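# Spread towel flat beside basket, then release

## Task

Lay the towel out flat on the table in a single layer. It must stay at least a finger's width in from the table edge, at least two finger widths from the basket's rim, and more than a hand's width from each arm's column. The basket must end upright with its entire base on the table, no more than three finger widths from its starting spot, and turned roughly as it was. Finish by opening the grippers and moving the arms away. Anything that stays in place only because the robot is holding it does not count.

## Robot and tools

Robot: two arms, left_arm and right_arm, each with six joints and a parallel gripper. The names are labels only. They do not match the left or right side of any image.

Frame: all positions are in one world frame, in metres. The origin is on the tabletop midway between the arms. +z points up, +x points out over the table, and left_arm sits on the +y side. The printed hand position can be a little off, more so when the arm is far out.

Joint order. In every row, and in every per-joint list a result prints, each arm's joints come in this order: waist, wrist yaw, shoulder, wrist roll, elbow, wrist pitch. Use only this order. Stated ranges in radians: waist -2.618 to 3.054, shoulder 0.000 to 3.142, elbow 0.000 to 3.142, wrist pitch -1.571 to 1.571, wrist yaw -1.571 to 1.571, wrist roll -2.094 to 2.094. A real end stop can differ by up to 0.036. A call is refused if a target lies more than 0.036 beyond an end and further out than the joint's current angle. A target past the real end is cut back to that end, and the result then says "joint sent to its limit". Friction can leave a joint about 0.031 rad short of its target, and a change smaller than that may do nothing.

Row layout. One row is a single flat list of 14 numbers covering both arms:
- first left_arm's 6 absolute joint angles in radians (the order above), then its grip number;
- then the same 7 numbers for right_arm.
The grip number runs from -1 (closed) to +1 (fully open). Between the extremes, the motor is driven to where grip_measured would read that value. The pads meet at about -0.94, and each millimetre of object width adds about 0.0208. Writing a number below the object's width presses harder, up to roughly 50 to 62 N per pad. To keep holding something, keep sending the same closing number.

Tools:
- execute_actions(actions): a list of actions, run in order. Each action is a table of up to 15 rows. Each row lasts one 1/30 s control step, and the last row is held for the rest of the 15 steps. An empty list only returns the current state and images.
- move(target, speed, blocking): target is one 14-number row of absolute joint angles plus grip numbers. All joints travel along paths that finish together, so hands trace curves. speed is in rad/s (0.01 to 2, default 0.5) and applies to the joint with the farthest to go. A path lasts between 0.5 and 10 s and is cut off at 10 s. Moves do not avoid obstacles or the other arm. Faster moves hit harder, and aiming past a contact presses harder. With blocking=false the result comes back after 0.5 s. Until a result shows that move has ended, further rows and moves are refused; use wait(0) to check on it, or stop. The result adds a "move:" line giving the ending (done, off_target, moving, held, fault), limits=held or limits=none, and each arm's joint farthest from its target.
- wait(seconds): 0 to 10. The arms keep their last command, and a running move carries on.
- stop(): brakes a running move. It needs some distance, more when fast. The fingers keep moving.
- zoom_image(camera, region): region is [x0, y0, x1, y1] in image pixels, at most 504x504, with (0,0) at the top left. Cameras: cam_head_left, cam_head_right, cam_high, cam_low, cam_left_wrist, cam_right_wrist. Each image is 504x504. Calibration lines give K, distortion D and T_world_to_cam, which is a world-to-camera transform in metres. Each camera's real pose can be slightly off from these numbers.
- finished_scene(scene): ends the current scene (give its number) once the goal holds by itself. This cannot be undone.

Motion limits. On each control step, the command sent to a joint stays within a set lead of its measured angle: waist 0.202, shoulder 0.258, elbow 0.238, wrist pitch 0.573, wrist yaw and roll 0.522 rad. If a step would carry the hand more than 70 mm, it is scaled back. Far targets therefore need several actions. The "Joint targets" line shows where the joints are currently being driven. To hold a joint still, resend that value.

Results:
- Each arm's state line gives end_effector_position (m) and end_effector_quat_wxyz. That point sits between the finger pads, about 1 cm behind the tips. The fingers point along gripper +z and close along gripper y.
- Joint positions lists the angles, then the opening in metres (0.093 fully open to 0 closed). Joint velocities gives rates.
- grip_measured is the motor position from -1 to 1. It barely changes when the pads touch something, so it is a poor contact signal.
- Joint torques are raw drive outputs and are never zero.
- "joint command not followed" means a clearance check altered some targets.
- MOTOR HOT warns from 75 °C. At 90 °C that arm stops for 10 s. At 100 °C the arm goes limp and drops. Holding loads for long heats the motors.
- FAULT lines report arm stops.

Avoid:
- knocking or dropping anything off the table, which fails the task;
- collisions or hard pressing between the two arms;
- slams, drops, slips and very hard pushes.
Something held may get a brief tug now and then, so grip firmly. The simulation keeps running while you compose a reply, with the robot holding its last command. Finish with both grippers open and the arms clear of the towel and basket.

Each tool is called after "Emit:" as a command line: name --argument value for each argument, lists and objects as JSON in quotes; but a table of rows of numbers goes row by row, as --pt "numbers of a row", without its own name.

## Session

I'll start by looking at the scene.

Emit:
execute_actions --actions '[]'

Scene clock: 0.00 s.
left_arm: end_effector_position=(+0.3737, +0.6294, +0.1520) grip_measured=+0.980 end_effector_quat_wxyz=(+0.456, -0.033, +0.874, +0.164) | right_arm: end_effector_position=(+0.2382, -0.2776, +0.1637) grip_measured=+1.000 end_effector_quat_wxyz=(-0.115, +0.697, -0.707, +0.037)
Joint names: [waist, wrist yaw, shoulder, wrist roll, elbow, wrist pitch]
Joint positions: left_arm=[ 1.003  0.429  1.686  0.597  1.075 -0.01   0.092] | right_arm=[-0.231 -0.158  1.093 -1.788  1.061 -1.354  0.093]
Joint velocities: left_arm=[-0.007  0.037  0.002 -0.022  0.002 -0.007 -0.001] | right_arm=[-0.012 -0.022 -0.012  0.022  0.022 -0.022  0.   ]
Joint torques (N m, as the arm reports them, + toward a larger angle): no reading
Joint targets: left_arm=[1.003 0.429 1.686 0.597 1.075 -0.010] | right_arm=[-0.231 -0.158 1.093 -1.788 1.061 -1.354]

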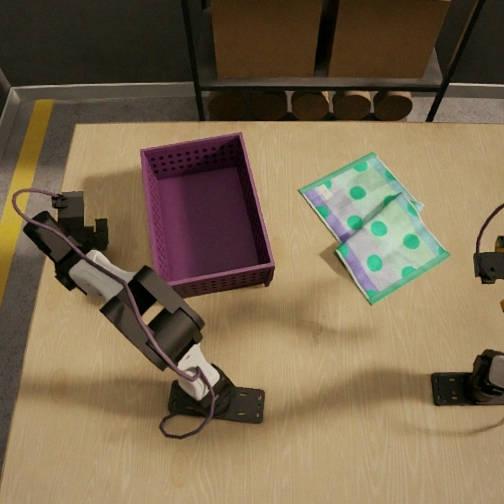

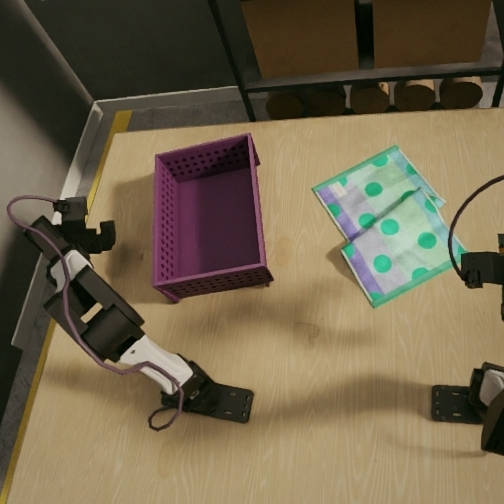

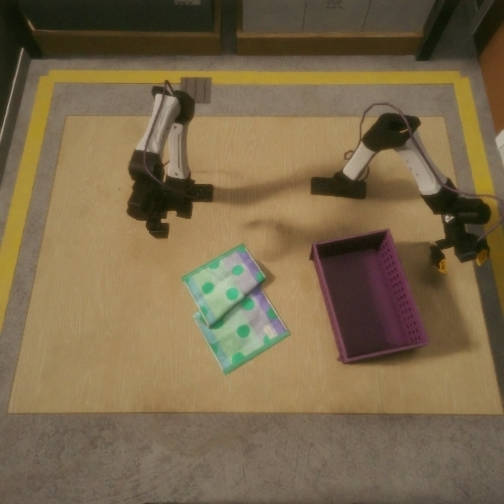

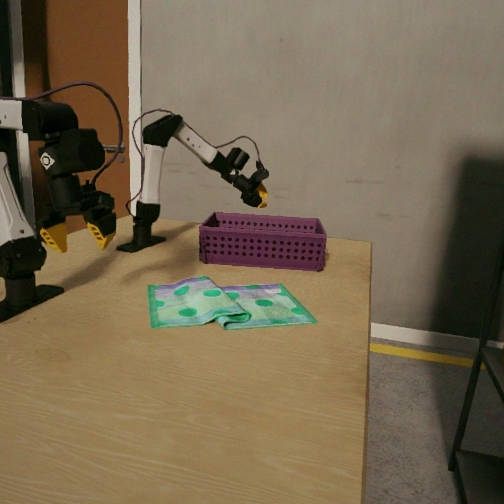

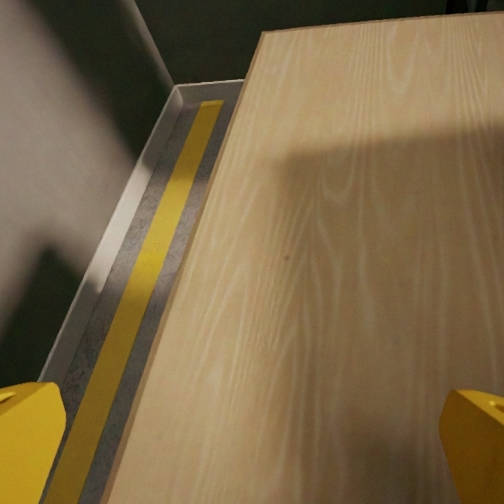

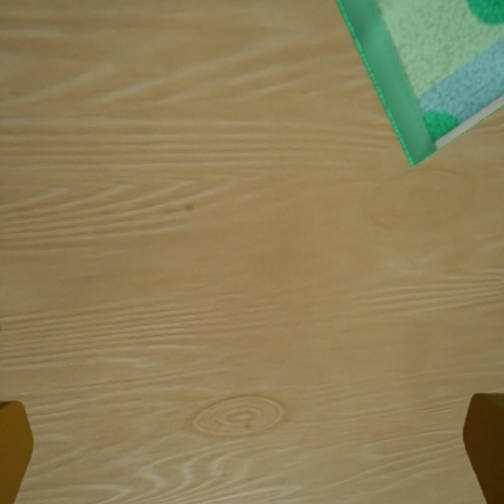

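Emit:
zoom_image --camera "cam_high" --region '[150, 220, 330, 400]'

Emit:
zoom_image --camera "cam_head_left" --region '[280, 130, 470, 320]'

Emit:
zoom_image --camera "cam_low" --region '[130, 240, 340, 360]'

Region (150, 220, 330, 400) of cam_high's 504x504 image, scaled by 2.800, with more detail than that image has.

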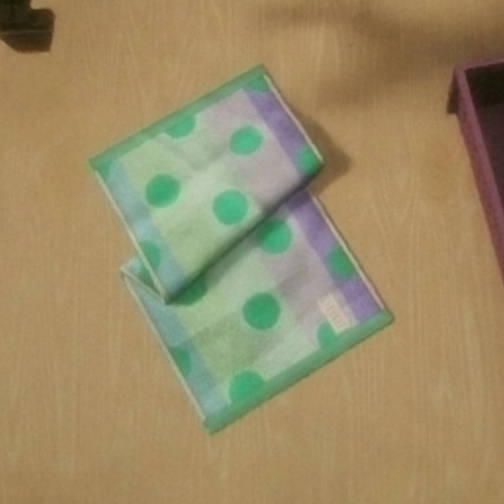

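Region (280, 130, 470, 320) of cam_head_left's 504x504 image, scaled by 2.653, with more detail than that image has.

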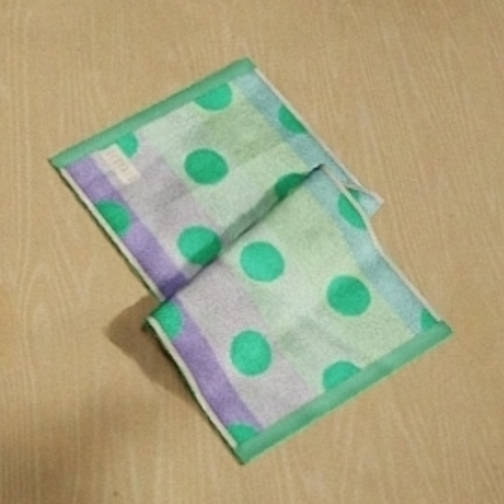

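Region (130, 240, 340, 360) of cam_low's 504x504 image, scaled by 2.400, with more detail than that image has; it fills the top 288 rows of this view, and the rest is white.

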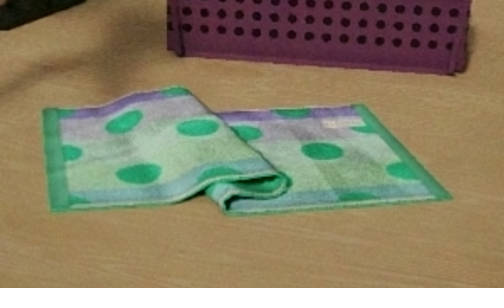

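Emit:
move --target '[1.003, 0.429, 1.686, 0.597, 1.075, -0.010, 1, 0.475, 0, 2.1415, 0, 1.4788, -0.087, 1]' --speed 0.8

Scene clock: 9.43 s.
left_arm: end_effector_position=(+0.3737, +0.6294, +0.1520) grip_measured=+0.980 end_effector_quat_wxyz=(+0.456, -0.033, +0.874, +0.164) | right_arm: end_effector_position=(+0.5510, -0.0063, +0.0616) grip_measured=+1.000 end_effector_quat_wxyz=(+0.376, -0.214, +0.897, +0.091)
Joint names: [waist, wrist yaw, shoulder, wrist roll, elbow, wrist pitch]
Joint positions: left_arm=[ 1.003  0.429  1.686  0.597  1.075 -0.01   0.092] | right_arm=[ 0.474 -0.009  2.13  -0.006  1.457 -0.102  0.093]
Joint velocities: left_arm=[ 0.002  0.007  0.017 -0.11  -0.007  0.022  0.   ] | right_arm=[-0.022  0.037 -0.002 -0.095 -0.007  0.007  0.   ]
Joint torques (N m, as the arm reports them, + toward a larger angle): left_arm=[-0.12  0.25 -8.48  0.    8.19  2.15] | right_arm=[  0.13   0.18 -12.86  -0.09   8.45   2.07]
Joint targets: left_arm=[1.003 0.429 1.686 0.597 1.075 -0.010] | right_arm=[0.475 -0.000 2.142 0.000 1.479 -0.087]
move: off_target (right_arm); limits=none; left_arm: farthest joint: the waist, 0.000 radians from its target (0.000 radians at the start); right_arm: farthest joint: the elbow, 0.022 radians from its target (0.418 radians at the start)
camera_calibration (this result's frames):
cam_right_wrist: T_world_to_cam=[[0.437303, -0.899304, 0.00422105, -0.242828], [-0.842524, -0.411325, -0.3478, 0.5221], [0.314514, 0.148538, -0.937559, -0.0281874], [0, 0, 0, 1]] pos_world=[0.554936, 0.000562846, 0.156184]

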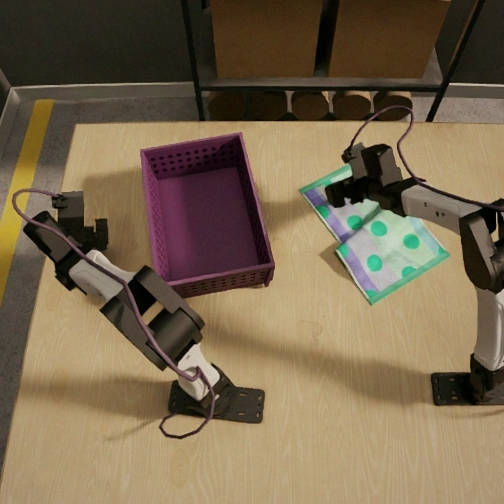

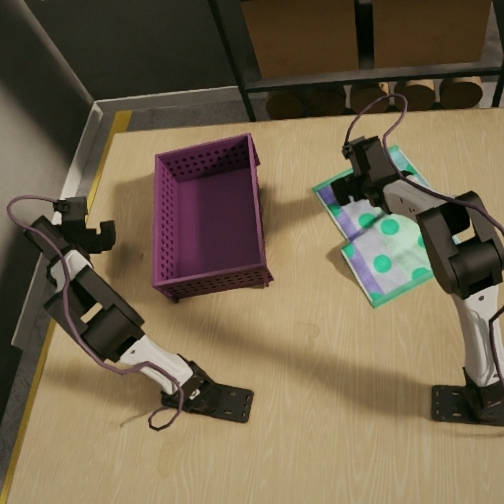

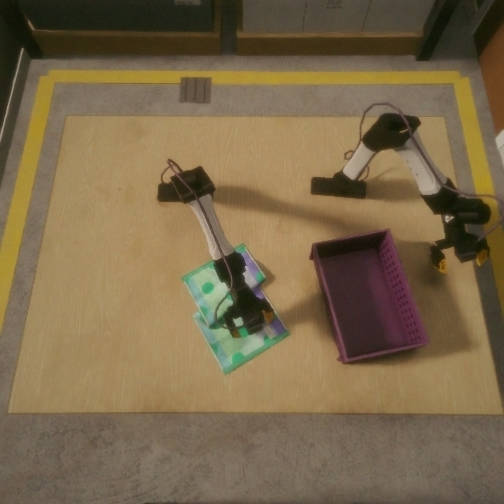

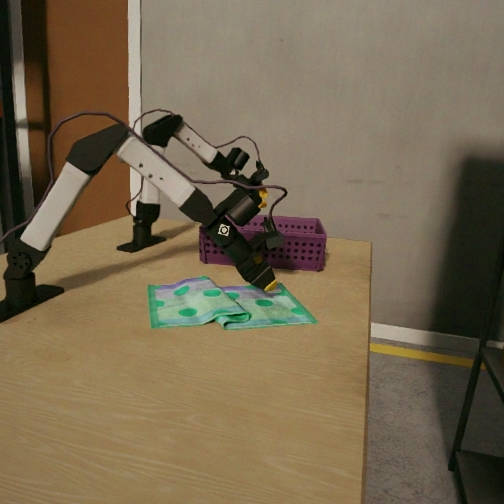

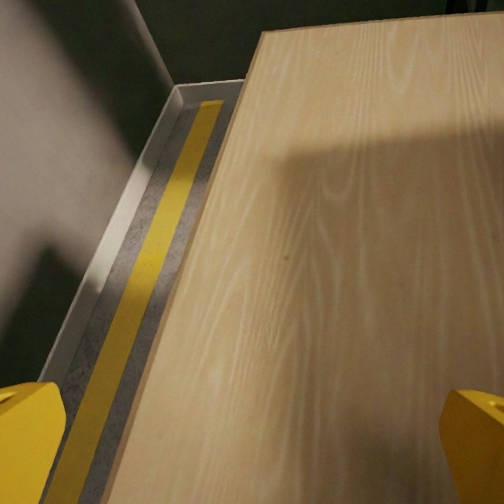

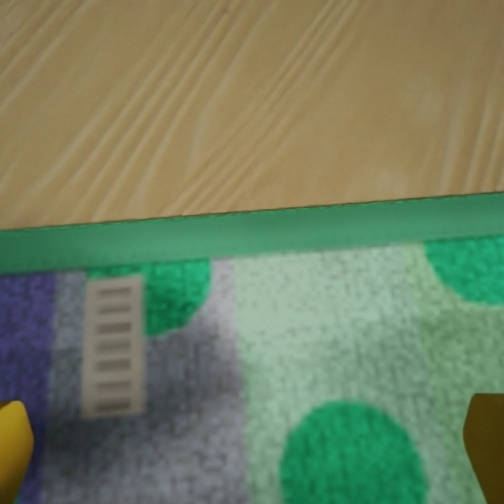

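Emit:
zoom_image --camera "cam_high" --region '[170, 250, 320, 400]'

Emit:
zoom_image --camera "cam_low" --region '[190, 200, 340, 350]'

Region (170, 250, 320, 400) of cam_high's 504x504 image, scaled by 3.360, with more detail than that image has.

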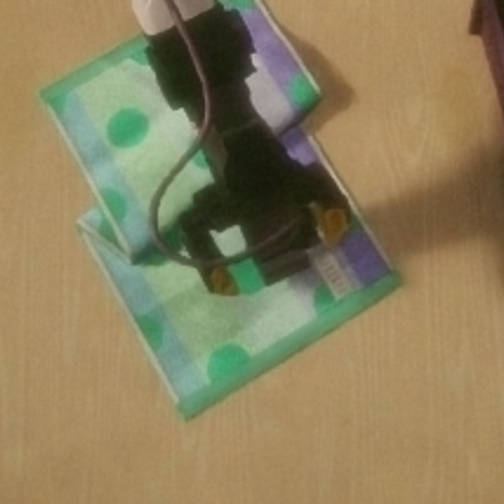

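Region (190, 200, 340, 350) of cam_low's 504x504 image, scaled by 3.360, with more detail than that image has.

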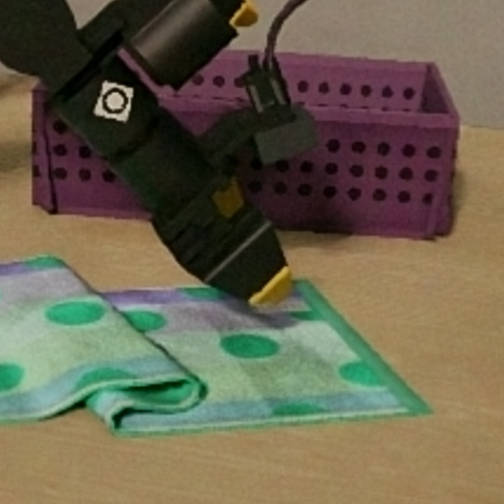

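Emit:
move --target '[1.003, 0.429, 1.686, 0.597, 1.075, -0.010, 1, 0.43, 0, 2.30, 0, 1.625, -0.05, 1]' --speed 0.3

Scene clock: 12.77 s.
left_arm: end_effector_position=(+0.3737, +0.6294, +0.1520) grip_measured=+0.980 end_effector_quat_wxyz=(+0.456, -0.033, +0.874, +0.164) | right_arm: end_effector_position=(+0.5940, -0.0109, +0.0413) grip_measured=+1.000 end_effector_quat_wxyz=(+0.392, -0.195, +0.895, +0.086)
Joint names: [waist, wrist yaw, shoulder, wrist roll, elbow, wrist pitch]
Joint positions: left_arm=[ 1.003  0.429  1.686  0.597  1.075 -0.01   0.092] | right_arm=[ 0.436 -0.007  2.284 -0.005  1.603 -0.065  0.093]
Joint velocities: left_arm=[ 0.012 -0.037 -0.012 -0.051  0.007  0.051 -0.001] | right_arm=[-0.012 -0.037 -0.012  0.022 -0.002 -0.007  0.   ]
Joint torques (N m, as the arm reports them, + toward a larger angle): left_arm=[-0.13  0.24 -8.49  0.    8.19  2.15] | right_arm=[ -0.43   0.17 -13.82  -0.1    8.4    2.11]
Joint targets: left_arm=[1.003 0.429 1.686 0.597 1.075 -0.010] | right_arm=[0.430 0.000 2.300 -0.000 1.625 -0.050]
move: off_target (right_arm); limits=none; left_arm: farthest joint: the waist, 0.000 radians from its target (0.000 radians at the start); right_arm: farthest joint: the elbow, 0.022 radians from its target (0.168 radians at the start)
camera_calibration (this result's frames):
cam_right_wrist: T_world_to_cam=[[0.400815, -0.916147, 0.00473631, -0.244177], [-0.848254, -0.373055, -0.375891, 0.554365], [0.346138, 0.146645, -0.926652, -0.0793917], [0, 0, 0, 1]] pos_world=[0.595593, -0.00525033, 0.135969]

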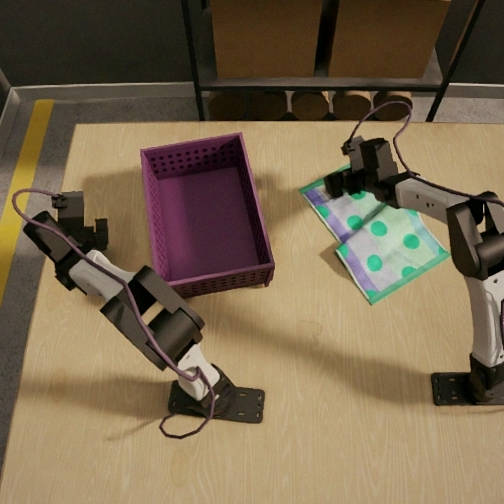

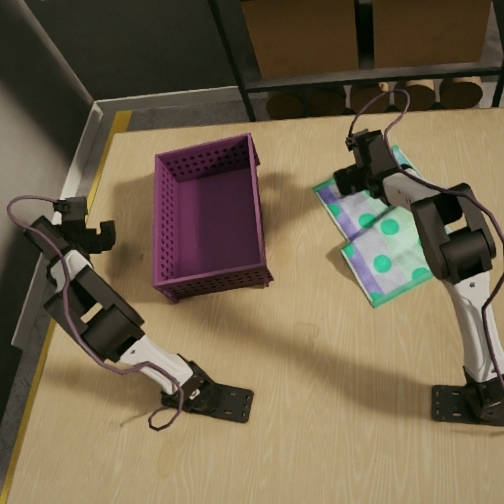

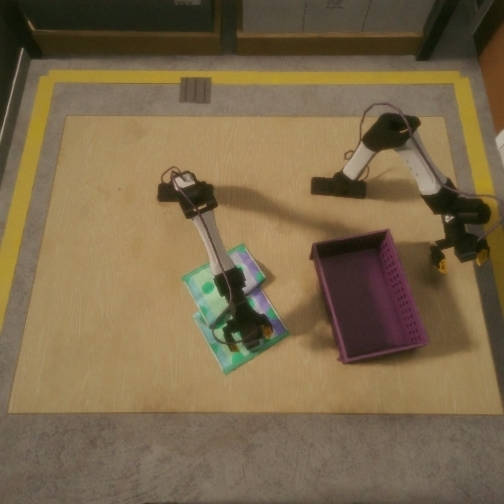

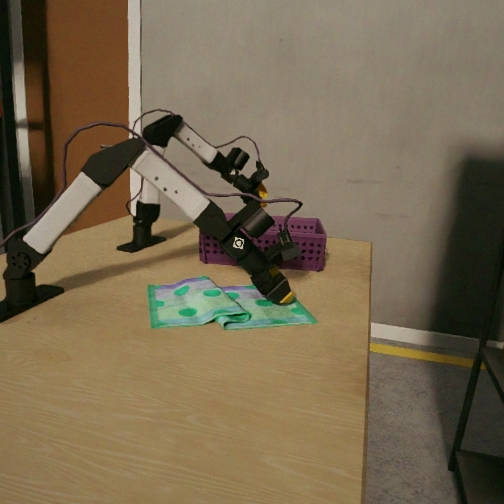

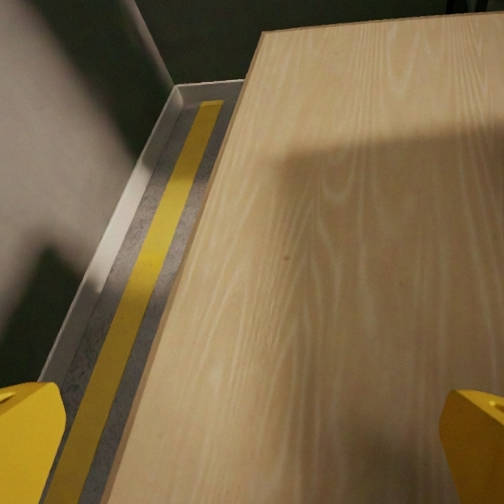

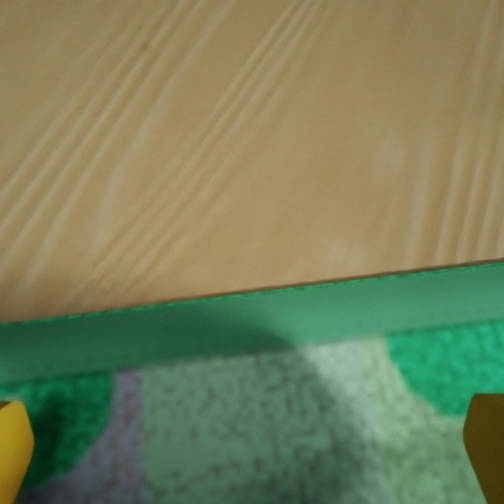

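Emit:
move --target '[1.003, 0.429, 1.686, 0.597, 1.075, -0.010, 1, 0.43, 0, 2.345, 0, 1.625, -0.05, 1]' --speed 0.06

Emit:
zoom_image --camera "cam_low" --region '[220, 230, 340, 350]'

Scene clock: 14.80 s.
left_arm: end_effector_position=(+0.3737, +0.6294, +0.1520) grip_measured=+0.980 end_effector_quat_wxyz=(+0.456, -0.033, +0.874, +0.164) | right_arm: end_effector_position=(+0.5927, -0.0115, +0.0251) grip_measured=+1.000 end_effector_quat_wxyz=(+0.381, -0.196, +0.900, +0.084)
Joint names: [waist, wrist yaw, shoulder, wrist roll, elbow, wrist pitch]
Joint positions: left_arm=[ 1.003  0.429  1.686  0.597  1.075 -0.01   0.092] | right_arm=[ 0.436 -0.007  2.314 -0.004  1.603 -0.059  0.093]
Joint velocities: left_arm=[-0.012 -0.037 -0.027 -0.037 -0.012 -0.007 -0.001] | right_arm=[-0.002  0.007 -0.017  0.051 -0.037  0.051  0.   ]
Joint torques (N m, as the arm reports them, + toward a larger angle): left_arm=[-0.12  0.24 -8.49  0.    8.2   2.15] | right_arm=[ -0.45   0.18 -12.59  -0.11   8.23   2.02]
Joint targets: left_arm=[1.003 0.429 1.686 0.597 1.075 -0.010] | right_arm=[0.430 0.000 2.345 0.000 1.625 -0.050]
move: off_target (right_arm); limits=none; left_arm: farthest joint: the waist, 0.000 radians from its target (0.000 radians at the start); right_arm: farthest joint: the shoulder, 0.031 radians from its target (0.061 radians at the start)
camera_calibration (this result's frames):
cam_right_wrist: T_world_to_cam=[[0.39995, -0.916529, 0.00386039, -0.243583], [-0.856813, -0.375381, -0.353496, 0.551429], [0.325439, 0.138073, -0.935428, -0.0814728], [0, 0, 0, 1]] pos_world=[0.596407, -0.00500571, 0.119657]

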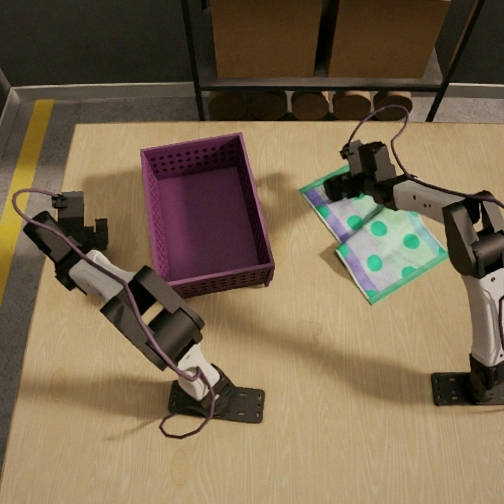

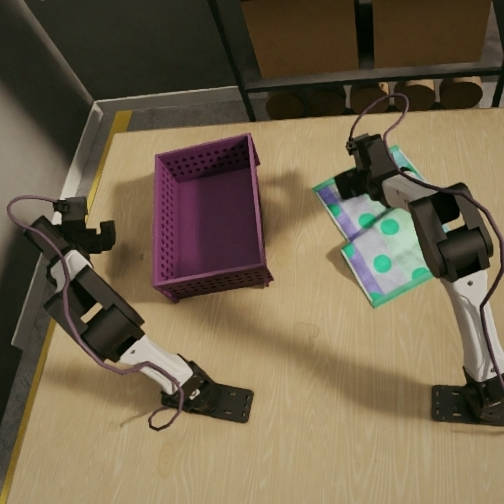

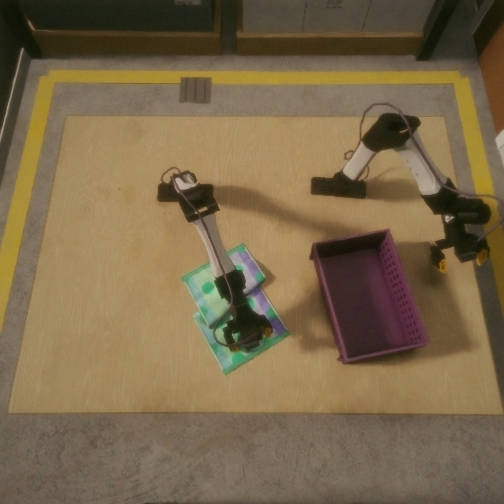

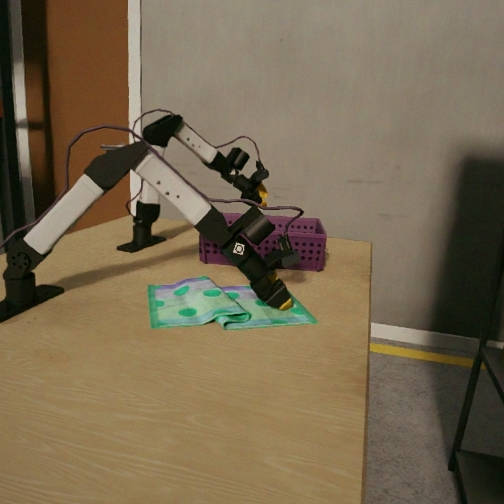

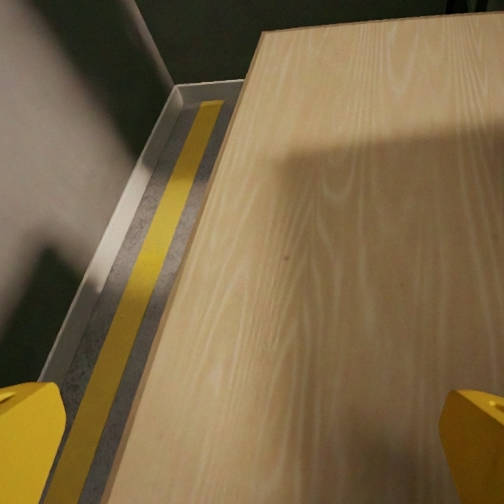

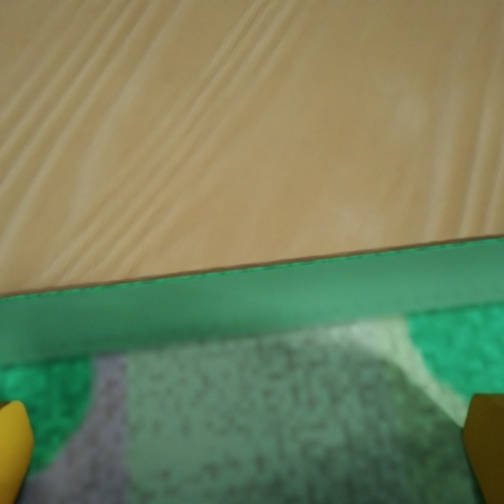

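Region (220, 230, 340, 350) of cam_low's 504x504 image, scaled by 4.200, with more detail than that image has.

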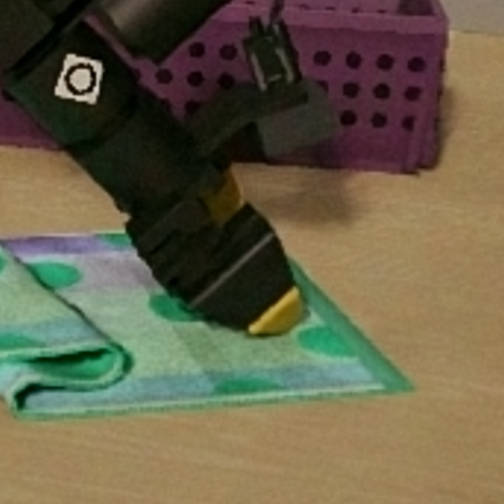

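Emit:
move --target '[1.003, 0.429, 1.686, 0.597, 1.075, -0.010, 1, 0.44, 0, 2.46, 0, 1.85, -0.24, 1]' --speed 0.15

Emit:
zoom_image --camera "cam_low" --region '[130, 230, 340, 350]'

Scene clock: 17.90 s.
left_arm: end_effector_position=(+0.3737, +0.6294, +0.1520) grip_measured=+0.980 end_effector_quat_wxyz=(+0.456, -0.033, +0.874, +0.164) | right_arm: end_effector_position=(+0.6165, -0.0008, +0.0254) grip_measured=+1.000 end_effector_quat_wxyz=(+0.363, -0.197, +0.907, +0.081)
Joint names: [waist, wrist yaw, shoulder, wrist roll, elbow, wrist pitch]
Joint positions: left_arm=[ 1.003  0.429  1.686  0.597  1.075 -0.01   0.092] | right_arm=[ 0.436 -0.007  2.425 -0.003  1.836 -0.219  0.093]
Joint velocities: left_arm=[-0.002 -0.081 -0.002 -0.037 -0.002 -0.037  0.001] | right_arm=[-0.012  0.037  0.012 -0.051  0.007  0.007  0.   ]
Joint torques (N m, as the arm reports them, + toward a larger angle): left_arm=[-0.13  0.24 -8.49  0.01  8.21  2.15] | right_arm=[  0.46   0.16 -13.47  -0.11   8.01   1.7 ]
Joint targets: left_arm=[1.003 0.429 1.686 0.597 1.075 -0.010] | right_arm=[0.440 0.000 2.460 0.000 1.850 -0.240]
move: off_target (right_arm); limits=none; left_arm: farthest joint: the waist, 0.000 radians from its target (0.000 radians at the start); right_arm: farthest joint: the shoulder, 0.035 radians from its target (0.146 radians at the start)
camera_calibration (this result's frames):
cam_right_wrist: T_world_to_cam=[[0.399841, -0.916576, 0.00398514, -0.243255], [-0.868744, -0.380354, -0.317198, 0.582413], [0.292252, 0.123367, -0.948351, -0.0696063], [0, 0, 0, 1]] pos_world=[0.623574, 0.00714879, 0.119699]

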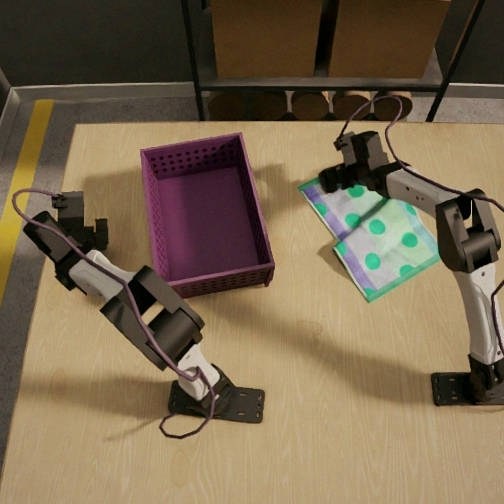

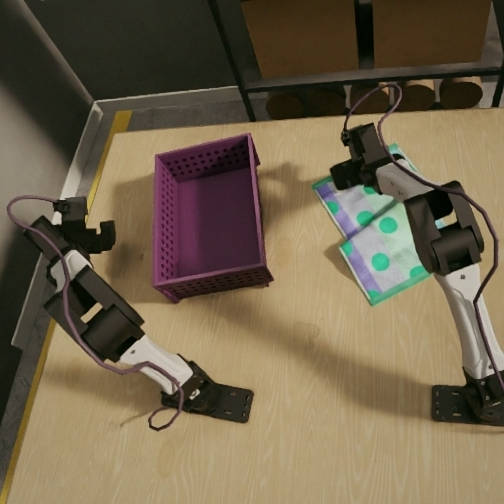

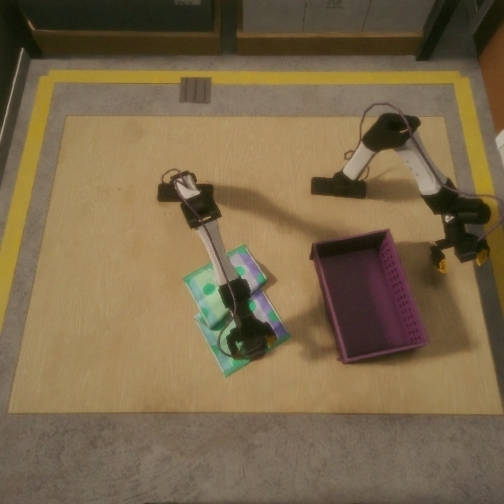

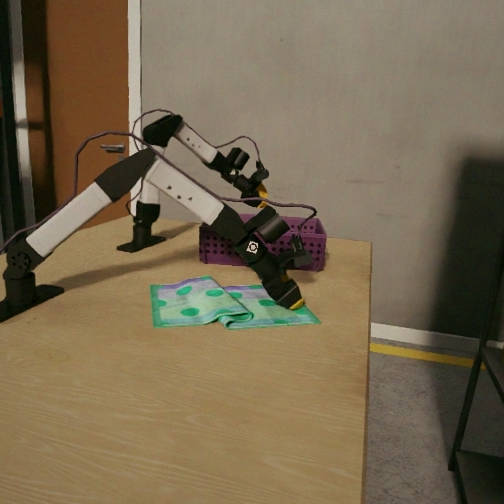

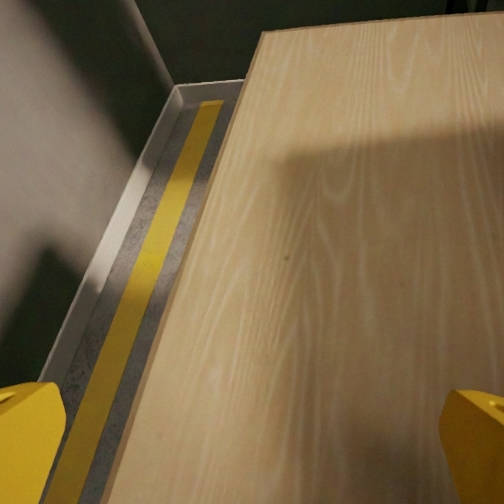

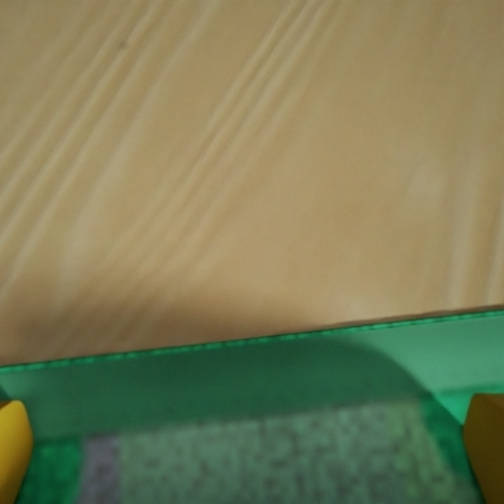

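Region (130, 230, 340, 350) of cam_low's 504x504 image, scaled by 2.400, with more detail than that image has; it fills the top 288 rows of this view, and the rest is white.

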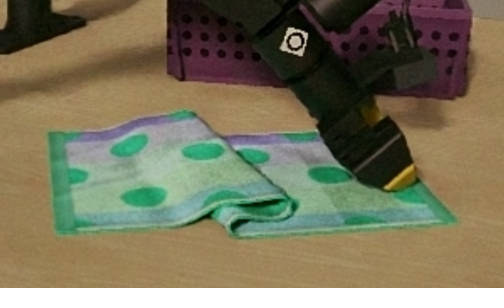

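Emit:
execute_actions --actions '[[[1.003,0.429,1.686,0.597,1.075,-0.01,1,0.44,0,2.464,0,1.85,-0.245,1],[1.003,0.429,1.686,0.597,1.075,-0.01,1,0.44,0,2.468,0,1.85,-0.25,1],[1.003,0.429,1.686,0.597,1.075,-0.01,1,0.44,0,2.472,0,1.85,-0.255,1],[1.003,0.429,1.686,0.597,1.075,-0.01,1,0.44,0,2.476,0,1.852,-0.255,1],[1.003,0.429,1.686,0.597,1.075,-0.01,1,0.44,0,2.48,0,1.855,-0.255,1],[1.003,0.429,1.686,0.597,1.075,-0.01,1,0.44,0,2.484,0,1.86,-0.254,1],[1.003,0.429,1.686,0.597,1.075,-0.01,1,0.44,0,2.488,0,1.866,-0.253,1],[1.003,0.429,1.686,0.597,1.075,-0.01,1,0.44,0,2.492,0,1.872,-0.252,1],[1.003,0.429,1.686,0.597,1.075,-0.01,1,0.44,0,2.496,0,1.878,-0.251,1],[1.003,0.429,1.686,0.597,1.075,-0.01,1,0.44,0,2.5,0,1.884,-0.25,1],[1.003,0.429,1.686,0.597,1.075,-0.01,1,0.44,0,2.504,0,1.89,-0.25,1],[1.003,0.429,1.686,0.597,1.075,-0.01,1,0.44,0,2.508,0,1.896,-0.249,1],[1.003,0.429,1.686,0.597,1.075,-0.01,1,0.44,0,2.512,0,1.902,-0.248,1],[1.003,0.429,1.686,0.597,1.075,-0.01,1,0.44,0,2.516,0,1.908,-0.248,1],[1.003,0.429,1.686,0.597,1.075,-0.01,1,0.44,0,2.52,0,1.914,-0.247,1]],[[1.003,0.429,1.686,0.597,1.075,-0.01,1,0.44,0,2.524,0,1.92,-0.246,1],[1.003,0.429,1.686,0.597,1.075,-0.01,1,0.44,0,2.528,0,1.926,-0.246,1],[1.003,0.429,1.686,0.597,1.075,-0.01,1,0.44,0,2.532,0,1.932,-0.245,1],[1.003,0.429,1.686,0.597,1.075,-0.01,1,0.44,0,2.536,0,1.938,-0.244,1],[1.003,0.429,1.686,0.597,1.075,-0.01,1,0.44,0,2.54,0,1.944,-0.244,1],[1.003,0.429,1.686,0.597,1.075,-0.01,1,0.44,0,2.544,0,1.95,-0.243,1],[1.003,0.429,1.686,0.597,1.075,-0.01,1,0.44,0,2.548,0,1.956,-0.242,1],[1.003,0.429,1.686,0.597,1.075,-0.01,1,0.44,0,2.552,0,1.962,-0.242,1],[1.003,0.429,1.686,0.597,1.075,-0.01,1,0.44,0,2.556,0,1.968,-0.241,1],[1.003,0.429,1.686,0.597,1.075,-0.01,1,0.44,0,2.56,0,1.974,-0.24,1],[1.003,0.429,1.686,0.597,1.075,-0.01,1,0.44,0,2.564,0,1.98,-0.24,1],[1.003,0.429,1.686,0.597,1.075,-0.01,1,0.44,0,2.568,0,1.986,-0.239,1],[1.003,0.429,1.686,0.597,1.075,-0.01,1,0.44,0,2.572,0,1.992,-0.238,1],[1.003,0.429,1.686,0.597,1.075,-0.01,1,0.44,0,2.576,0,1.998,-0.238,1],[1.003,0.429,1.686,0.597,1.075,-0.01,1,0.44,0,2.58,0,2.004,-0.237,1]],[[1.003,0.429,1.686,0.597,1.075,-0.01,1,0.44,0,2.584,0,2.01,-0.236,1],[1.003,0.429,1.686,0.597,1.075,-0.01,1,0.44,0,2.588,0,2.016,-0.236,1],[1.003,0.429,1.686,0.597,1.075,-0.01,1,0.44,0,2.592,0,2.022,-0.235,1],[1.003,0.429,1.686,0.597,1.075,-0.01,1,0.44,0,2.596,0,2.028,-0.235,1],[1.003,0.429,1.686,0.597,1.075,-0.01,1,0.44,0,2.6,0,2.034,-0.235,1],[1.003,0.429,1.686,0.597,1.075,-0.01,1,0.44,0,2.604,0,2.04,-0.235,1],[1.003,0.429,1.686,0.597,1.075,-0.01,1,0.44,0,2.608,0,2.045,-0.235,1],[1.003,0.429,1.686,0.597,1.075,-0.01,1,0.44,0,2.612,0,2.049,-0.235,1],[1.003,0.429,1.686,0.597,1.075,-0.01,1,0.44,0,2.615,0,2.052,-0.235,1]]]'

Scene clock: 21.50 s.
left_arm: end_effector_position=(+0.3737, +0.6294, +0.1520) grip_measured=+0.980 end_effector_quat_wxyz=(+0.456, -0.033, +0.874, +0.164) | right_arm: end_effector_position=(+0.6518, +0.0152, +0.0252) grip_measured=+1.000 end_effector_quat_wxyz=(+0.393, -0.193, +0.895, +0.088)
Joint names: [waist, wrist yaw, shoulder, wrist roll, elbow, wrist pitch]
Joint positions: left_arm=[ 1.003  0.429  1.686  0.597  1.075 -0.01   0.092] | right_arm=[ 0.436 -0.008  2.563 -0.     2.046 -0.225  0.093]
Joint velocities: left_arm=[ 0.002  0.022 -0.007  0.081 -0.002 -0.095 -0.   ] | right_arm=[ 0.007 -0.051  0.017 -0.051  0.002 -0.066  0.   ]
Joint torques (N m, as the arm reports them, + toward a larger angle): left_arm=[-0.13  0.24 -8.49  0.    8.19  2.15] | right_arm=[  0.46   0.17 -13.09  -0.14   7.64   1.89]
Joint targets: left_arm=[1.003 0.429 1.686 0.597 1.075 -0.010] | right_arm=[0.440 0.000 2.615 0.000 2.052 -0.235]
camera_calibration (this result's frames):
cam_right_wrist: T_world_to_cam=[[0.398484, -0.917175, 0.000810915, -0.241754], [-0.848494, -0.36898, -0.379358, 0.607303], [0.348236, 0.15048, -0.92525, -0.119555], [0, 0, 0, 1]] pos_world=[0.653262, 0.0203428, 0.119963]

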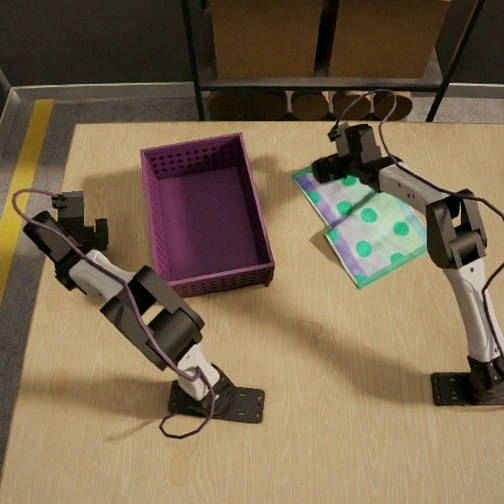

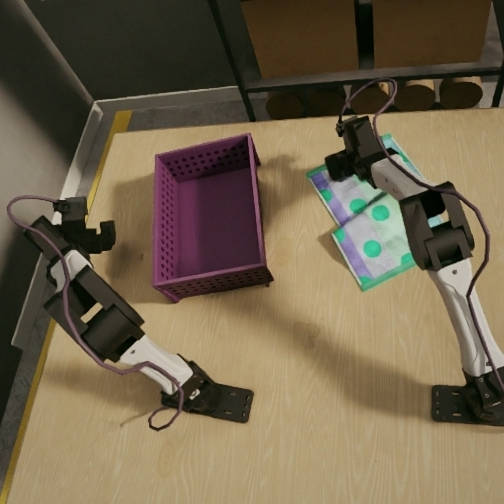

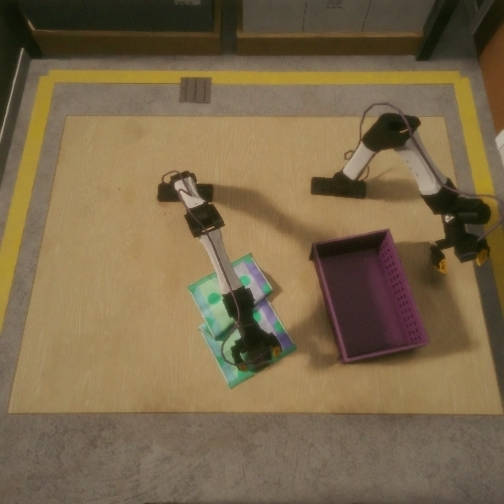

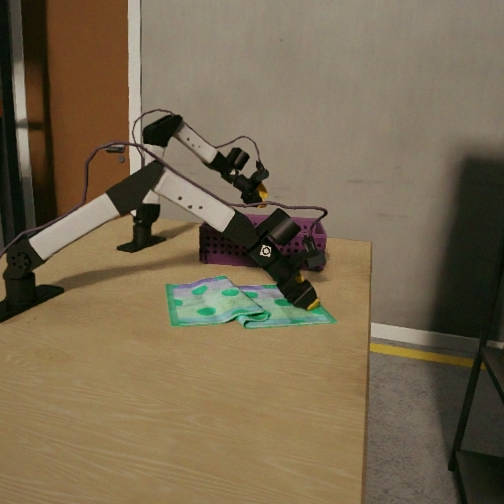

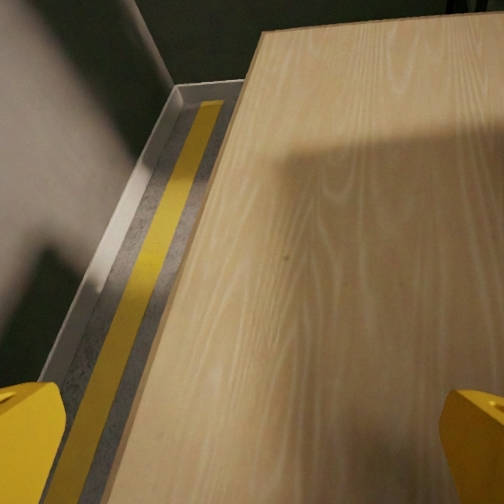

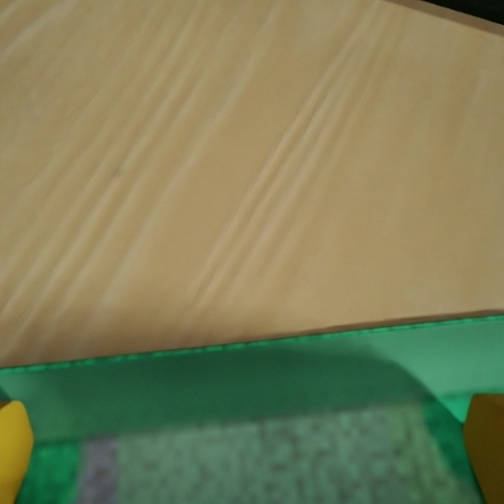

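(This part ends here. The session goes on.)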